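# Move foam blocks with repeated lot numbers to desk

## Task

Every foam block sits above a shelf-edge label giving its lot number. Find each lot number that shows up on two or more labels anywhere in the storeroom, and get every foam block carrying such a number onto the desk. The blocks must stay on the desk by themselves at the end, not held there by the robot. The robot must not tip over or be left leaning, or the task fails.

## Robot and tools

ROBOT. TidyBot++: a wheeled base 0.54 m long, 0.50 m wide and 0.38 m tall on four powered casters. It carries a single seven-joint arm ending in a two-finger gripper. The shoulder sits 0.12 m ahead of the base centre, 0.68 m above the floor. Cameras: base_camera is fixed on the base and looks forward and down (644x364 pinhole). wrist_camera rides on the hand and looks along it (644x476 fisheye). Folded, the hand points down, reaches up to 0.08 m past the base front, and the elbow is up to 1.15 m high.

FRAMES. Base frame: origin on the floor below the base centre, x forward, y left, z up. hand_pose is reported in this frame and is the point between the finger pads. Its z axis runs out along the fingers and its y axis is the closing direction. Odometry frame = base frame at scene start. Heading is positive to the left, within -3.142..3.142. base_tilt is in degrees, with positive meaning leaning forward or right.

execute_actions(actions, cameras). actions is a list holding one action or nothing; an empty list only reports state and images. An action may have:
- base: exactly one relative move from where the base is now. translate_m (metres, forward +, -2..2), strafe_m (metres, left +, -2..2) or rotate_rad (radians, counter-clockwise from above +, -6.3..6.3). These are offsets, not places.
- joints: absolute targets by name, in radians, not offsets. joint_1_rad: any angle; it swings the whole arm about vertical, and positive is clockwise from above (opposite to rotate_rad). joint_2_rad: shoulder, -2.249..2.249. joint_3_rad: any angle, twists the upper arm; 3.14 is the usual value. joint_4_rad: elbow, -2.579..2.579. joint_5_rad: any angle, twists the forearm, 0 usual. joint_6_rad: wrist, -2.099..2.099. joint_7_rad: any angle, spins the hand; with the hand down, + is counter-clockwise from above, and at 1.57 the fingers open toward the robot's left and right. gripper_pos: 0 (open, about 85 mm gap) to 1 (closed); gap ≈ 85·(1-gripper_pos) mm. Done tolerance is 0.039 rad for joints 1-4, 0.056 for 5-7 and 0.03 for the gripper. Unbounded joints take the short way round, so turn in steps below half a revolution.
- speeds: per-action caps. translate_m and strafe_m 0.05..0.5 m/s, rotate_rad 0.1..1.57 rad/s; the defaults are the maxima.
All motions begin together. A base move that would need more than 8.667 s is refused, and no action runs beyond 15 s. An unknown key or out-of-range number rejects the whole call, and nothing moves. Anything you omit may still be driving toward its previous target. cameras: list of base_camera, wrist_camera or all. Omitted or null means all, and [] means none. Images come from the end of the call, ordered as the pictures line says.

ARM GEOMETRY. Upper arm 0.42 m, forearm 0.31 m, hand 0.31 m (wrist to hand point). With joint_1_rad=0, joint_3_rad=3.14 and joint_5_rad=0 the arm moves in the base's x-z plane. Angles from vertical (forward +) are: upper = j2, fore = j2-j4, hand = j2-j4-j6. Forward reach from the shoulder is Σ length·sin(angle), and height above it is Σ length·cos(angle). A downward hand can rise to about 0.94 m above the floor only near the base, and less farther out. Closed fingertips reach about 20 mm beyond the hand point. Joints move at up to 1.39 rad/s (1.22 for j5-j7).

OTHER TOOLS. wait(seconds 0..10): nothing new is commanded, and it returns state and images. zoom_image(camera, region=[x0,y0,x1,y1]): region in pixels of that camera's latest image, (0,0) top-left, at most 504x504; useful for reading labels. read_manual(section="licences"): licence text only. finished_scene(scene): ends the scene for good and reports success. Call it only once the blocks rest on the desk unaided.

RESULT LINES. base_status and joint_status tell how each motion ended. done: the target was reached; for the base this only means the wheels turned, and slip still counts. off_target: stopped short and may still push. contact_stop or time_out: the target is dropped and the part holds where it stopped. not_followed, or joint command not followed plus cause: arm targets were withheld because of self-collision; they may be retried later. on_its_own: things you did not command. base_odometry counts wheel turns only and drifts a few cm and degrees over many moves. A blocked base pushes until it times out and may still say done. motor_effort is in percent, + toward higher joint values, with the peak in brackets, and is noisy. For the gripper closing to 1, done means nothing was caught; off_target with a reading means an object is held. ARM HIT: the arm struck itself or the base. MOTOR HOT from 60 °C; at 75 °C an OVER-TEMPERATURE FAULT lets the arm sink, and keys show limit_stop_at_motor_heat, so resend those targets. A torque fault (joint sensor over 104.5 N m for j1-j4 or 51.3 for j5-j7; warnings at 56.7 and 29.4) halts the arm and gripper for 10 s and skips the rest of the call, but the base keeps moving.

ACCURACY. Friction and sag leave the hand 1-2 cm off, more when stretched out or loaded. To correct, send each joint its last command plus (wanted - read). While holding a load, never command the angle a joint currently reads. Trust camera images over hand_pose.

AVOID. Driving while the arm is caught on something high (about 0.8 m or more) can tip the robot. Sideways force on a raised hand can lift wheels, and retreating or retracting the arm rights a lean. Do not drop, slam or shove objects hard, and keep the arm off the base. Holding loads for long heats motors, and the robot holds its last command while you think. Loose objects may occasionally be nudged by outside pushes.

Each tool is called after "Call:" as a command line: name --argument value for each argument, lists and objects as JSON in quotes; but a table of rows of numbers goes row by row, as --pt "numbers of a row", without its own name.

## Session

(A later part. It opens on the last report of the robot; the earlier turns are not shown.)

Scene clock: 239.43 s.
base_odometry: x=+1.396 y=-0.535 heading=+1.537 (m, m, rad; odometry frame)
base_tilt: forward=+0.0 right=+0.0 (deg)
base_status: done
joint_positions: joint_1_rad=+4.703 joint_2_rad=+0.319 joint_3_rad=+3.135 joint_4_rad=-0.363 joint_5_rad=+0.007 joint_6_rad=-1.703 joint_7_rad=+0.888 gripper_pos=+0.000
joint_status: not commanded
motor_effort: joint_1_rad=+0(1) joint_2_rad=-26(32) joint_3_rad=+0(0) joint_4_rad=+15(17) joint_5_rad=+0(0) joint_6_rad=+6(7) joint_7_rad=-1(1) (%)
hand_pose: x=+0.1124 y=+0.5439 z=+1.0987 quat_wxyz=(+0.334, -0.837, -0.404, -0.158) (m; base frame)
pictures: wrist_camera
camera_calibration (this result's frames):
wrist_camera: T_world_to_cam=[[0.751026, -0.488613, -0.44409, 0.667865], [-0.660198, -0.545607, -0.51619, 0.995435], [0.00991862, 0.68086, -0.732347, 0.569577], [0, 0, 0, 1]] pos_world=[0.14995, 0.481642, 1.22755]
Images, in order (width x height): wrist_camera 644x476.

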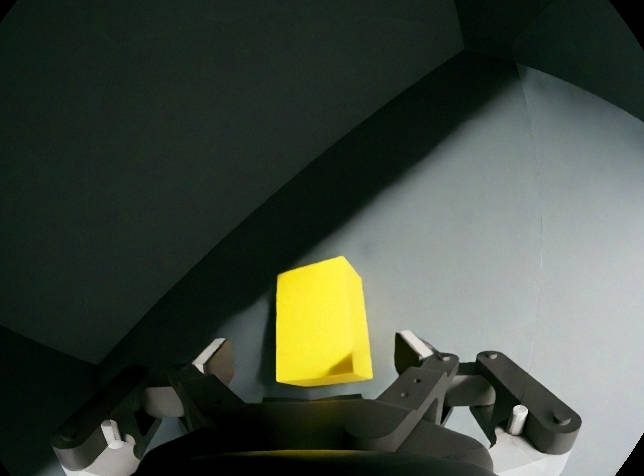

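Call:
execute_actions --actions '[{"joints":{"joint_2_rad":0.42,"joint_7_rad":0.99}}]' --cameras '["wrist_camera"]'

Scene clock: 246.30 s.
base_odometry: x=+1.396 y=-0.535 heading=+1.537 (m, m, rad; odometry frame)
base_tilt: forward=+0.0 right=+0.1 (deg)
base_status: not commanded
joint_positions: joint_1_rad=+4.703 joint_2_rad=+0.417 joint_3_rad=+3.135 joint_4_rad=-0.363 joint_5_rad=+0.007 joint_6_rad=-1.703 joint_7_rad=+0.957 gripper_pos=+0.000
joint_status: all done
motor_effort: joint_1_rad=+0(0) joint_2_rad=-34(38) joint_3_rad=+0(1) joint_4_rad=+17(18) joint_5_rad=+0(0) joint_6_rad=+5(6) joint_7_rad=-1(1) (%)
hand_pose: x=+0.1121 y=+0.5818 z=+1.0443 quat_wxyz=(+0.288, -0.838, -0.440, -0.149) (m; base frame)
pictures: wrist_camera
camera_calibration (this result's frames):
wrist_camera: T_world_to_cam=[[0.795185, -0.486648, -0.361737, 0.570384], [-0.606266, -0.627235, -0.488895, 1.00074], [0.0110254, 0.608071, -0.793806, 0.610349], [0, 0, 0, 1]] pos_world=[0.146425, 0.534139, 1.18009]
Images, in order (width x height): wrist_camera 644x476.

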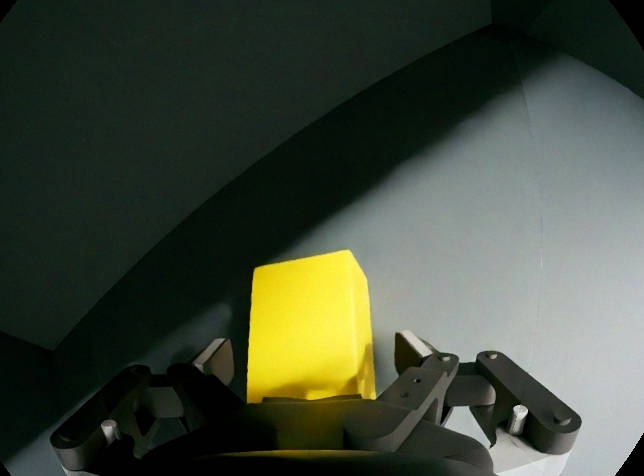

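Call:
execute_actions --actions '[{"joints":{"joint_2_rad":0.465},"base":{"strafe_m":0.012}}]' --cameras '["wrist_camera"]'

Scene clock: 248.37 s.
base_odometry: x=+1.384 y=-0.535 heading=+1.537 (m, m, rad; odometry frame)
base_tilt: forward=+0.0 right=+0.0 (deg)
base_status: done
joint_positions: joint_1_rad=+4.703 joint_2_rad=+0.449 joint_3_rad=+3.135 joint_4_rad=-0.358 joint_5_rad=+0.007 joint_6_rad=-1.702 joint_7_rad=+0.957 gripper_pos=+0.000
joint_status: all done
motor_effort: joint_1_rad=+0(1) joint_2_rad=-31(37) joint_3_rad=+0(2) joint_4_rad=+15(17) joint_5_rad=+0(3) joint_6_rad=+4(6) joint_7_rad=-1(1) (%)
hand_pose: x=+0.1120 y=+0.5937 z=+1.0270 quat_wxyz=(+0.276, -0.841, -0.442, -0.143) (m; base frame)
pictures: wrist_camera
camera_calibration (this result's frames):
wrist_camera: T_world_to_cam=[[0.795344, -0.496369, -0.347917, 0.561567], [-0.606055, -0.640553, -0.471582, 0.989799], [0.0112196, 0.585926, -0.810287, 0.619412], [0, 0, 0, 1]] pos_world=[0.146284, 0.549833, 1.16405]
Images, in order (width x height): wrist_camera 644x476.

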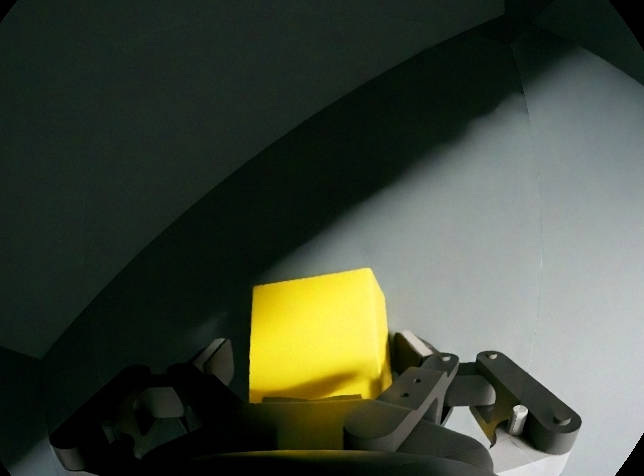

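Call:
execute_actions --actions '[{"joints":{"gripper_pos":1,"joint_2_rad":0.445}}]' --cameras '[]'

Call:
execute_actions --actions '[{"joints":{"joint_2_rad":0.3}}]' --cameras '["wrist_camera"]'

Scene clock: 253.27 s.
base_odometry: x=+1.384 y=-0.535 heading=+1.537 (m, m, rad; odometry frame)
base_tilt: forward=+0.0 right=+0.1 (deg)
base_status: not commanded
joint_positions: joint_1_rad=+4.702 joint_2_rad=+0.442 joint_3_rad=+3.135 joint_4_rad=-0.356 joint_5_rad=+0.007 joint_6_rad=-1.702 joint_7_rad=+0.957 gripper_pos=+0.314
joint_status: gripper_pos off_target (ended at +0.314, target +1.000); the others done
motor_effort: joint_1_rad=+0(2) joint_2_rad=-32(35) joint_3_rad=+0(2) joint_4_rad=+16(17) joint_5_rad=+0(2) joint_6_rad=+5(6) joint_7_rad=+0(0) (%)
hand_pose: x=+0.1113 y=+0.5912 z=+1.0324 quat_wxyz=(+0.280, -0.840, -0.442, -0.145) (m; base frame)
pictures: none
No camera images: the call's "cameras" was empty. Leave "cameras" out to get every camera's image.

Scene clock: 254.43 s.
base_odometry: x=+1.384 y=-0.535 heading=+1.537 (m, m, rad; odometry frame)
base_tilt: forward=+0.0 right=+0.0 (deg)
base_status: not commanded
joint_positions: joint_1_rad=+4.702 joint_2_rad=+0.299 joint_3_rad=+3.135 joint_4_rad=-0.356 joint_5_rad=+0.007 joint_6_rad=-1.702 joint_7_rad=+0.957 gripper_pos=+0.314
joint_status: all done
motor_effort: joint_1_rad=+0(0) joint_2_rad=-27(38) joint_3_rad=+0(0) joint_4_rad=+16(19) joint_5_rad=-1(0) joint_6_rad=+7(7) joint_7_rad=-1(1) (%)
hand_pose: x=+0.1119 y=+0.5354 z=+1.1129 quat_wxyz=(+0.340, -0.818, -0.430, -0.175) (m; base frame)
pictures: wrist_camera
camera_calibration (this result's frames):
wrist_camera: T_world_to_cam=[[0.795346, -0.436661, -0.420419, 0.611328], [-0.606085, -0.562259, -0.562607, 1.05225], [0.00928427, 0.702276, -0.711844, 0.551579], [0, 0, 0, 1]] pos_world=[0.146416, 0.471221, 1.24166]
Images, in order (width x height): wrist_camera 644x476.

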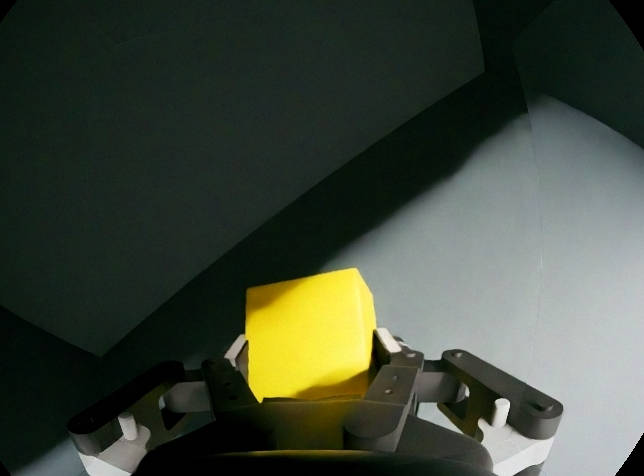

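Call:
execute_actions --actions '[{"base":{"strafe_m":-0.26},"speeds":{"strafe_m":0.2}}]' --cameras '[]'

Call:
execute_actions --actions '[{"joints":{"joint_2_rad":-0.2,"joint_4_rad":-1.0,"joint_6_rad":-1.6}}]' --cameras '[]'

Call:
execute_actions --actions '[{"base":{"translate_m":-0.93}}]'

Scene clock: 261.47 s.
base_odometry: x=+1.644 y=-0.544 heading=+1.537 (m, m, rad; odometry frame)
base_tilt: forward=+0.0 right=+0.1 (deg)
base_status: done
joint_positions: joint_1_rad=+4.702 joint_2_rad=+0.301 joint_3_rad=+3.135 joint_4_rad=-0.356 joint_5_rad=+0.007 joint_6_rad=-1.702 joint_7_rad=+0.957 gripper_pos=+0.314
joint_status: not commanded
motor_effort: joint_1_rad=+0(2) joint_2_rad=-30(33) joint_3_rad=+0(1) joint_4_rad=+16(18) joint_5_rad=+0(1) joint_6_rad=+7(7) joint_7_rad=-1(1) (%)
hand_pose: x=+0.1117 y=+0.5358 z=+1.1122 quat_wxyz=(+0.339, -0.818, -0.431, -0.175) (m; base frame)
pictures: none
No camera images: the call's "cameras" was empty. Leave "cameras" out to get every camera's image.

Scene clock: 263.37 s.
base_odometry: x=+1.644 y=-0.544 heading=+1.537 (m, m, rad; odometry frame)
base_tilt: forward=+0.0 right=+0.0 (deg)
base_status: not commanded
joint_positions: joint_1_rad=+4.702 joint_2_rad=-0.184 joint_3_rad=+3.135 joint_4_rad=-0.980 joint_5_rad=+0.007 joint_6_rad=-1.628 joint_7_rad=+0.957 gripper_pos=+0.314
joint_status: all done
motor_effort: joint_1_rad=+0(0) joint_2_rad=-11(31) joint_3_rad=+0(0) joint_4_rad=+17(18) joint_5_rad=-1(0) joint_6_rad=+6(7) joint_7_rad=-1(0) (%)
hand_pose: x=+0.1134 y=+0.3522 z=+1.0810 quat_wxyz=(+0.312, -0.828, -0.437, -0.162) (m; base frame)
pictures: none
No camera images: the call's "cameras" was empty. Leave "cameras" out to get every camera's image.

Scene clock: 266.50 s.
base_odometry: x=+1.613 y=-1.473 heading=+1.537 (m, m, rad; odometry frame)
base_tilt: forward=-0.1 right=+0.0 (deg)
base_status: done
joint_positions: joint_1_rad=+4.702 joint_2_rad=-0.184 joint_3_rad=+3.135 joint_4_rad=-0.981 joint_5_rad=+0.007 joint_6_rad=-1.626 joint_7_rad=+0.957 gripper_pos=+0.314
joint_status: not commanded
motor_effort: joint_1_rad=+0(1) joint_2_rad=-10(13) joint_3_rad=+0(2) joint_4_rad=+18(18) joint_5_rad=+0(2) joint_6_rad=+6(6) joint_7_rad=-1(1) (%)
hand_pose: x=+0.1134 y=+0.3524 z=+1.0811 quat_wxyz=(+0.312, -0.828, -0.437, -0.163) (m; base frame)
pictures: base_camera, wrist_camera
camera_calibration (this result's frames):
wrist_camera: T_world_to_cam=[[0.797539, -0.462355, -0.387504, 0.490063], [-0.603149, -0.598349, -0.527438, 0.906847], [0.0120008, 0.654375, -0.756075, 0.721821], [0, 0, 0, 1]] pos_world=[0.147457, 0.296853, 1.21396]
Images, in order (width x height): base_camera 644x364, wrist_camera 644x476.

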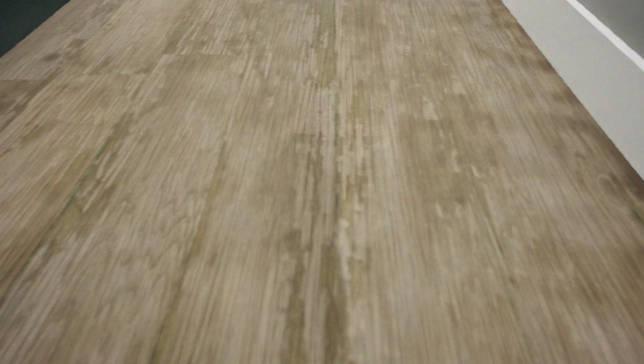

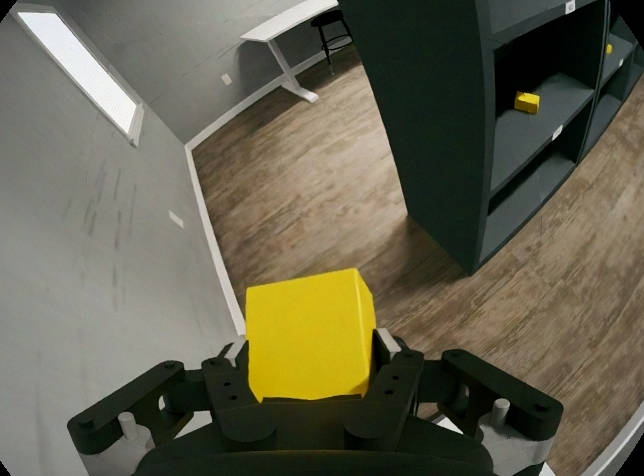

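Call:
execute_actions --actions '[{"base":{"strafe_m":1.85}}]'

Call:
execute_actions --actions '[{"base":{"translate_m":1.15},"joints":{"joint_2_rad":0.5,"joint_4_rad":-0.85,"joint_6_rad":-0.93}}]' --cameras '["wrist_camera"]'

Scene clock: 275.57 s.
base_odometry: x=-0.236 y=-1.412 heading=+1.537 (m, m, rad; odometry frame)
base_tilt: forward=+0.0 right=+0.1 (deg)
base_status: done
joint_positions: joint_1_rad=+4.702 joint_2_rad=-0.192 joint_3_rad=+3.135 joint_4_rad=-0.984 joint_5_rad=+0.007 joint_6_rad=-1.623 joint_7_rad=+0.957 gripper_pos=+0.314
joint_status: not commanded
motor_effort: joint_1_rad=-1(0) joint_2_rad=-11(15) joint_3_rad=+0(1) joint_4_rad=+18(19) joint_5_rad=+0(0) joint_6_rad=+6(6) joint_7_rad=-1(0) (%)
hand_pose: x=+0.1135 y=+0.3501 z=+1.0830 quat_wxyz=(+0.315, -0.827, -0.436, -0.164) (m; base frame)
pictures: base_camera, wrist_camera
camera_calibration (this result's frames):
wrist_camera: T_world_to_cam=[[0.797522, -0.45951, -0.390909, 0.492389], [-0.603172, -0.594502, -0.531743, 0.909774], [0.0119446, 0.659862, -0.751292, 0.717648], [0, 0, 0, 1]] pos_world=[0.147488, 0.293571, 1.21541]
Images, in order (width x height): base_camera 644x364, wrist_camera 644x476.

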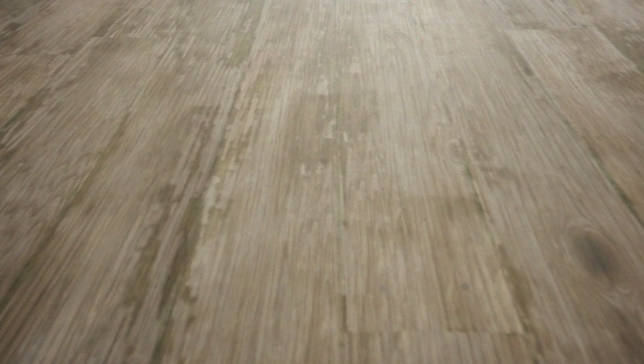

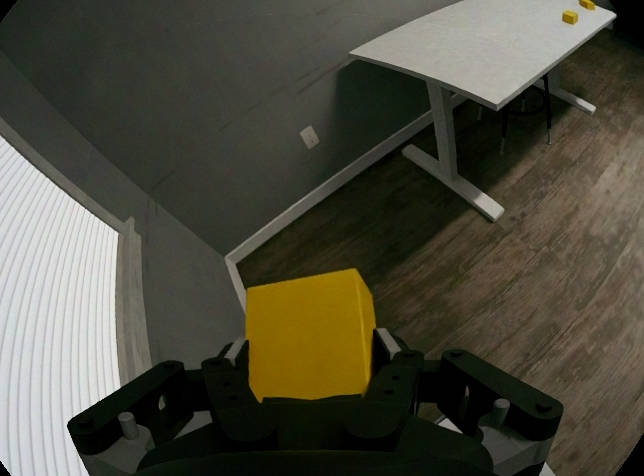

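Scene clock: 279.23 s.
base_odometry: x=-0.198 y=-0.263 heading=+1.538 (m, m, rad; odometry frame)
base_tilt: forward=+0.0 right=+0.1 (deg)
base_status: done
joint_positions: joint_1_rad=+4.701 joint_2_rad=+0.502 joint_3_rad=+3.135 joint_4_rad=-0.874 joint_5_rad=+0.007 joint_6_rad=-0.956 joint_7_rad=+0.957 gripper_pos=+0.314
joint_status: all done
motor_effort: joint_1_rad=+0(4) joint_2_rad=-42(46) joint_3_rad=+0(2) joint_4_rad=+22(24) joint_5_rad=+0(1) joint_6_rad=+7(7) joint_7_rad=-1(1) (%)
hand_pose: x=+0.1079 y=+0.7362 z=+0.8968 quat_wxyz=(+0.350, -0.812, -0.430, -0.180) (m; base frame)
pictures: wrist_camera
camera_calibration (this result's frames):
wrist_camera: T_world_to_cam=[[0.797744, -0.422379, -0.43035, 0.609478], [-0.602958, -0.55069, -0.57722, 1.04541], [0.00681628, 0.719956, -0.693986, 0.227958], [0, 0, 0, 1]] pos_world=[0.142574, 0.669005, 1.02392]
Images, in order (width x height): wrist_camera 644x476.

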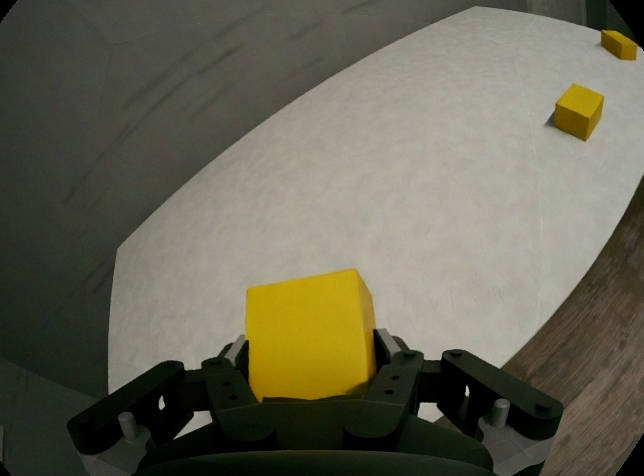

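Call:
execute_actions --actions '[{"base":{"strafe_m":0.13}}]' --cameras '[]'

Call:
execute_actions --actions '[{"joints":{"joint_2_rad":0.685}}]' --cameras '["wrist_camera"]'

Scene clock: 283.63 s.
base_odometry: x=-0.328 y=-0.258 heading=+1.537 (m, m, rad; odometry frame)
base_tilt: forward=+0.0 right=+0.0 (deg)
base_status: done
joint_positions: joint_1_rad=+4.701 joint_2_rad=+0.505 joint_3_rad=+3.135 joint_4_rad=-0.872 joint_5_rad=+0.007 joint_6_rad=-0.954 joint_7_rad=+0.957 gripper_pos=+0.314
joint_status: not commanded
motor_effort: joint_1_rad=+0(1) joint_2_rad=-41(46) joint_3_rad=+0(0) joint_4_rad=+22(25) joint_5_rad=+0(0) joint_6_rad=+7(8) joint_7_rad=+0(1) (%)
hand_pose: x=+0.1078 y=+0.7376 z=+0.8965 quat_wxyz=(+0.351, -0.812, -0.430, -0.181) (m; base frame)
pictures: none
No camera images: the call's "cameras" was empty. Leave "cameras" out to get every camera's image.

Scene clock: 284.90 s.
base_odometry: x=-0.328 y=-0.258 heading=+1.537 (m, m, rad; odometry frame)
base_tilt: forward=-0.1 right=+0.0 (deg)
base_status: not commanded
joint_positions: joint_1_rad=+4.701 joint_2_rad=+0.682 joint_3_rad=+3.135 joint_4_rad=-0.860 joint_5_rad=+0.007 joint_6_rad=-0.952 joint_7_rad=+0.957 gripper_pos=+0.314
joint_status: all done
motor_effort: joint_1_rad=+0(1) joint_2_rad=-46(53) joint_3_rad=-1(1) joint_4_rad=+22(24) joint_5_rad=+0(0) joint_6_rad=+6(7) joint_7_rad=-1(1) (%)
hand_pose: x=+0.1075 y=+0.7670 z=+0.7694 quat_wxyz=(+0.283, -0.838, -0.444, -0.145) (m; base frame)
pictures: wrist_camera
camera_calibration (this result's frames):
wrist_camera: T_world_to_cam=[[0.798395, -0.486206, -0.355204, 0.559043], [-0.60208, -0.636674, -0.481815, 0.981138], [0.00811232, 0.59854, -0.801052, 0.292746], [0, 0, 0, 1]] pos_world=[0.142012, 0.721255, 0.905806]
Images, in order (width x height): wrist_camera 644x476.

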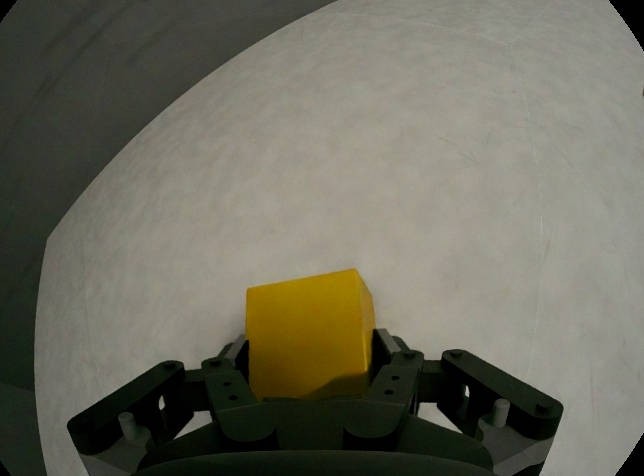

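Call:
execute_actions --actions '[{"joints":{"gripper_pos":0}}]' --cameras '[]'

Call:
execute_actions --actions '[{"joints":{"joint_2_rad":0.45}}]' --cameras '["wrist_camera"]'

Call:
finished_scene --scene 2

Scene clock: 289.07 s.
base_odometry: x=-0.328 y=-0.258 heading=+1.537 (m, m, rad; odometry frame)
base_tilt: forward=+0.0 right=+0.0 (deg)
base_status: not commanded
joint_positions: joint_1_rad=+4.701 joint_2_rad=+0.682 joint_3_rad=+3.135 joint_4_rad=-0.860 joint_5_rad=+0.007 joint_6_rad=-0.952 joint_7_rad=+0.957 gripper_pos=+0.000
joint_status: all done
motor_effort: joint_1_rad=+0(0) joint_2_rad=-46(47) joint_3_rad=+0(1) joint_4_rad=+22(22) joint_5_rad=+0(0) joint_6_rad=+5(6) joint_7_rad=-1(0) (%)
hand_pose: x=+0.1075 y=+0.7670 z=+0.7694 quat_wxyz=(+0.283, -0.838, -0.444, -0.145) (m; base frame)
pictures: none
No camera images: the call's "cameras" was empty. Leave "cameras" out to get every camera's image.

Scene clock: 290.60 s.
base_odometry: x=-0.328 y=-0.258 heading=+1.537 (m, m, rad; odometry frame)
base_tilt: forward=+0.0 right=+0.0 (deg)
base_status: not commanded
joint_positions: joint_1_rad=+4.701 joint_2_rad=+0.443 joint_3_rad=+3.135 joint_4_rad=-0.856 joint_5_rad=+0.007 joint_6_rad=-0.952 joint_7_rad=+0.957 gripper_pos=+0.000
joint_status: all done
motor_effort: joint_1_rad=+0(0) joint_2_rad=-40(51) joint_3_rad=+0(1) joint_4_rad=+22(24) joint_5_rad=+0(0) joint_6_rad=+7(7) joint_7_rad=+0(1) (%)
hand_pose: x=+0.1080 y=+0.7249 z=+0.9504 quat_wxyz=(+0.383, -0.798, -0.422, -0.197) (m; base frame)
pictures: wrist_camera
camera_calibration (this result's frames):
wrist_camera: T_world_to_cam=[[0.797283, -0.386473, -0.463659, 0.633353], [-0.603575, -0.502587, -0.618954, 1.07507], [0.00618014, 0.773334, -0.633969, 0.17769], [0, 0, 0, 1]] pos_world=[0.142828, 0.647678, 1.07173]
Images, in order (width x height): wrist_camera 644x476.

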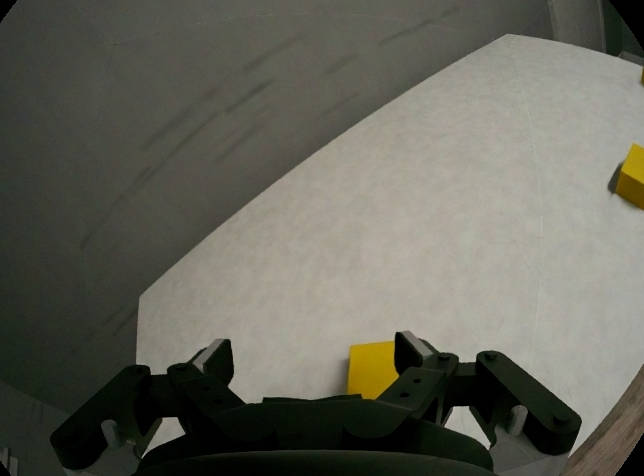

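The scene is finished: the task was done.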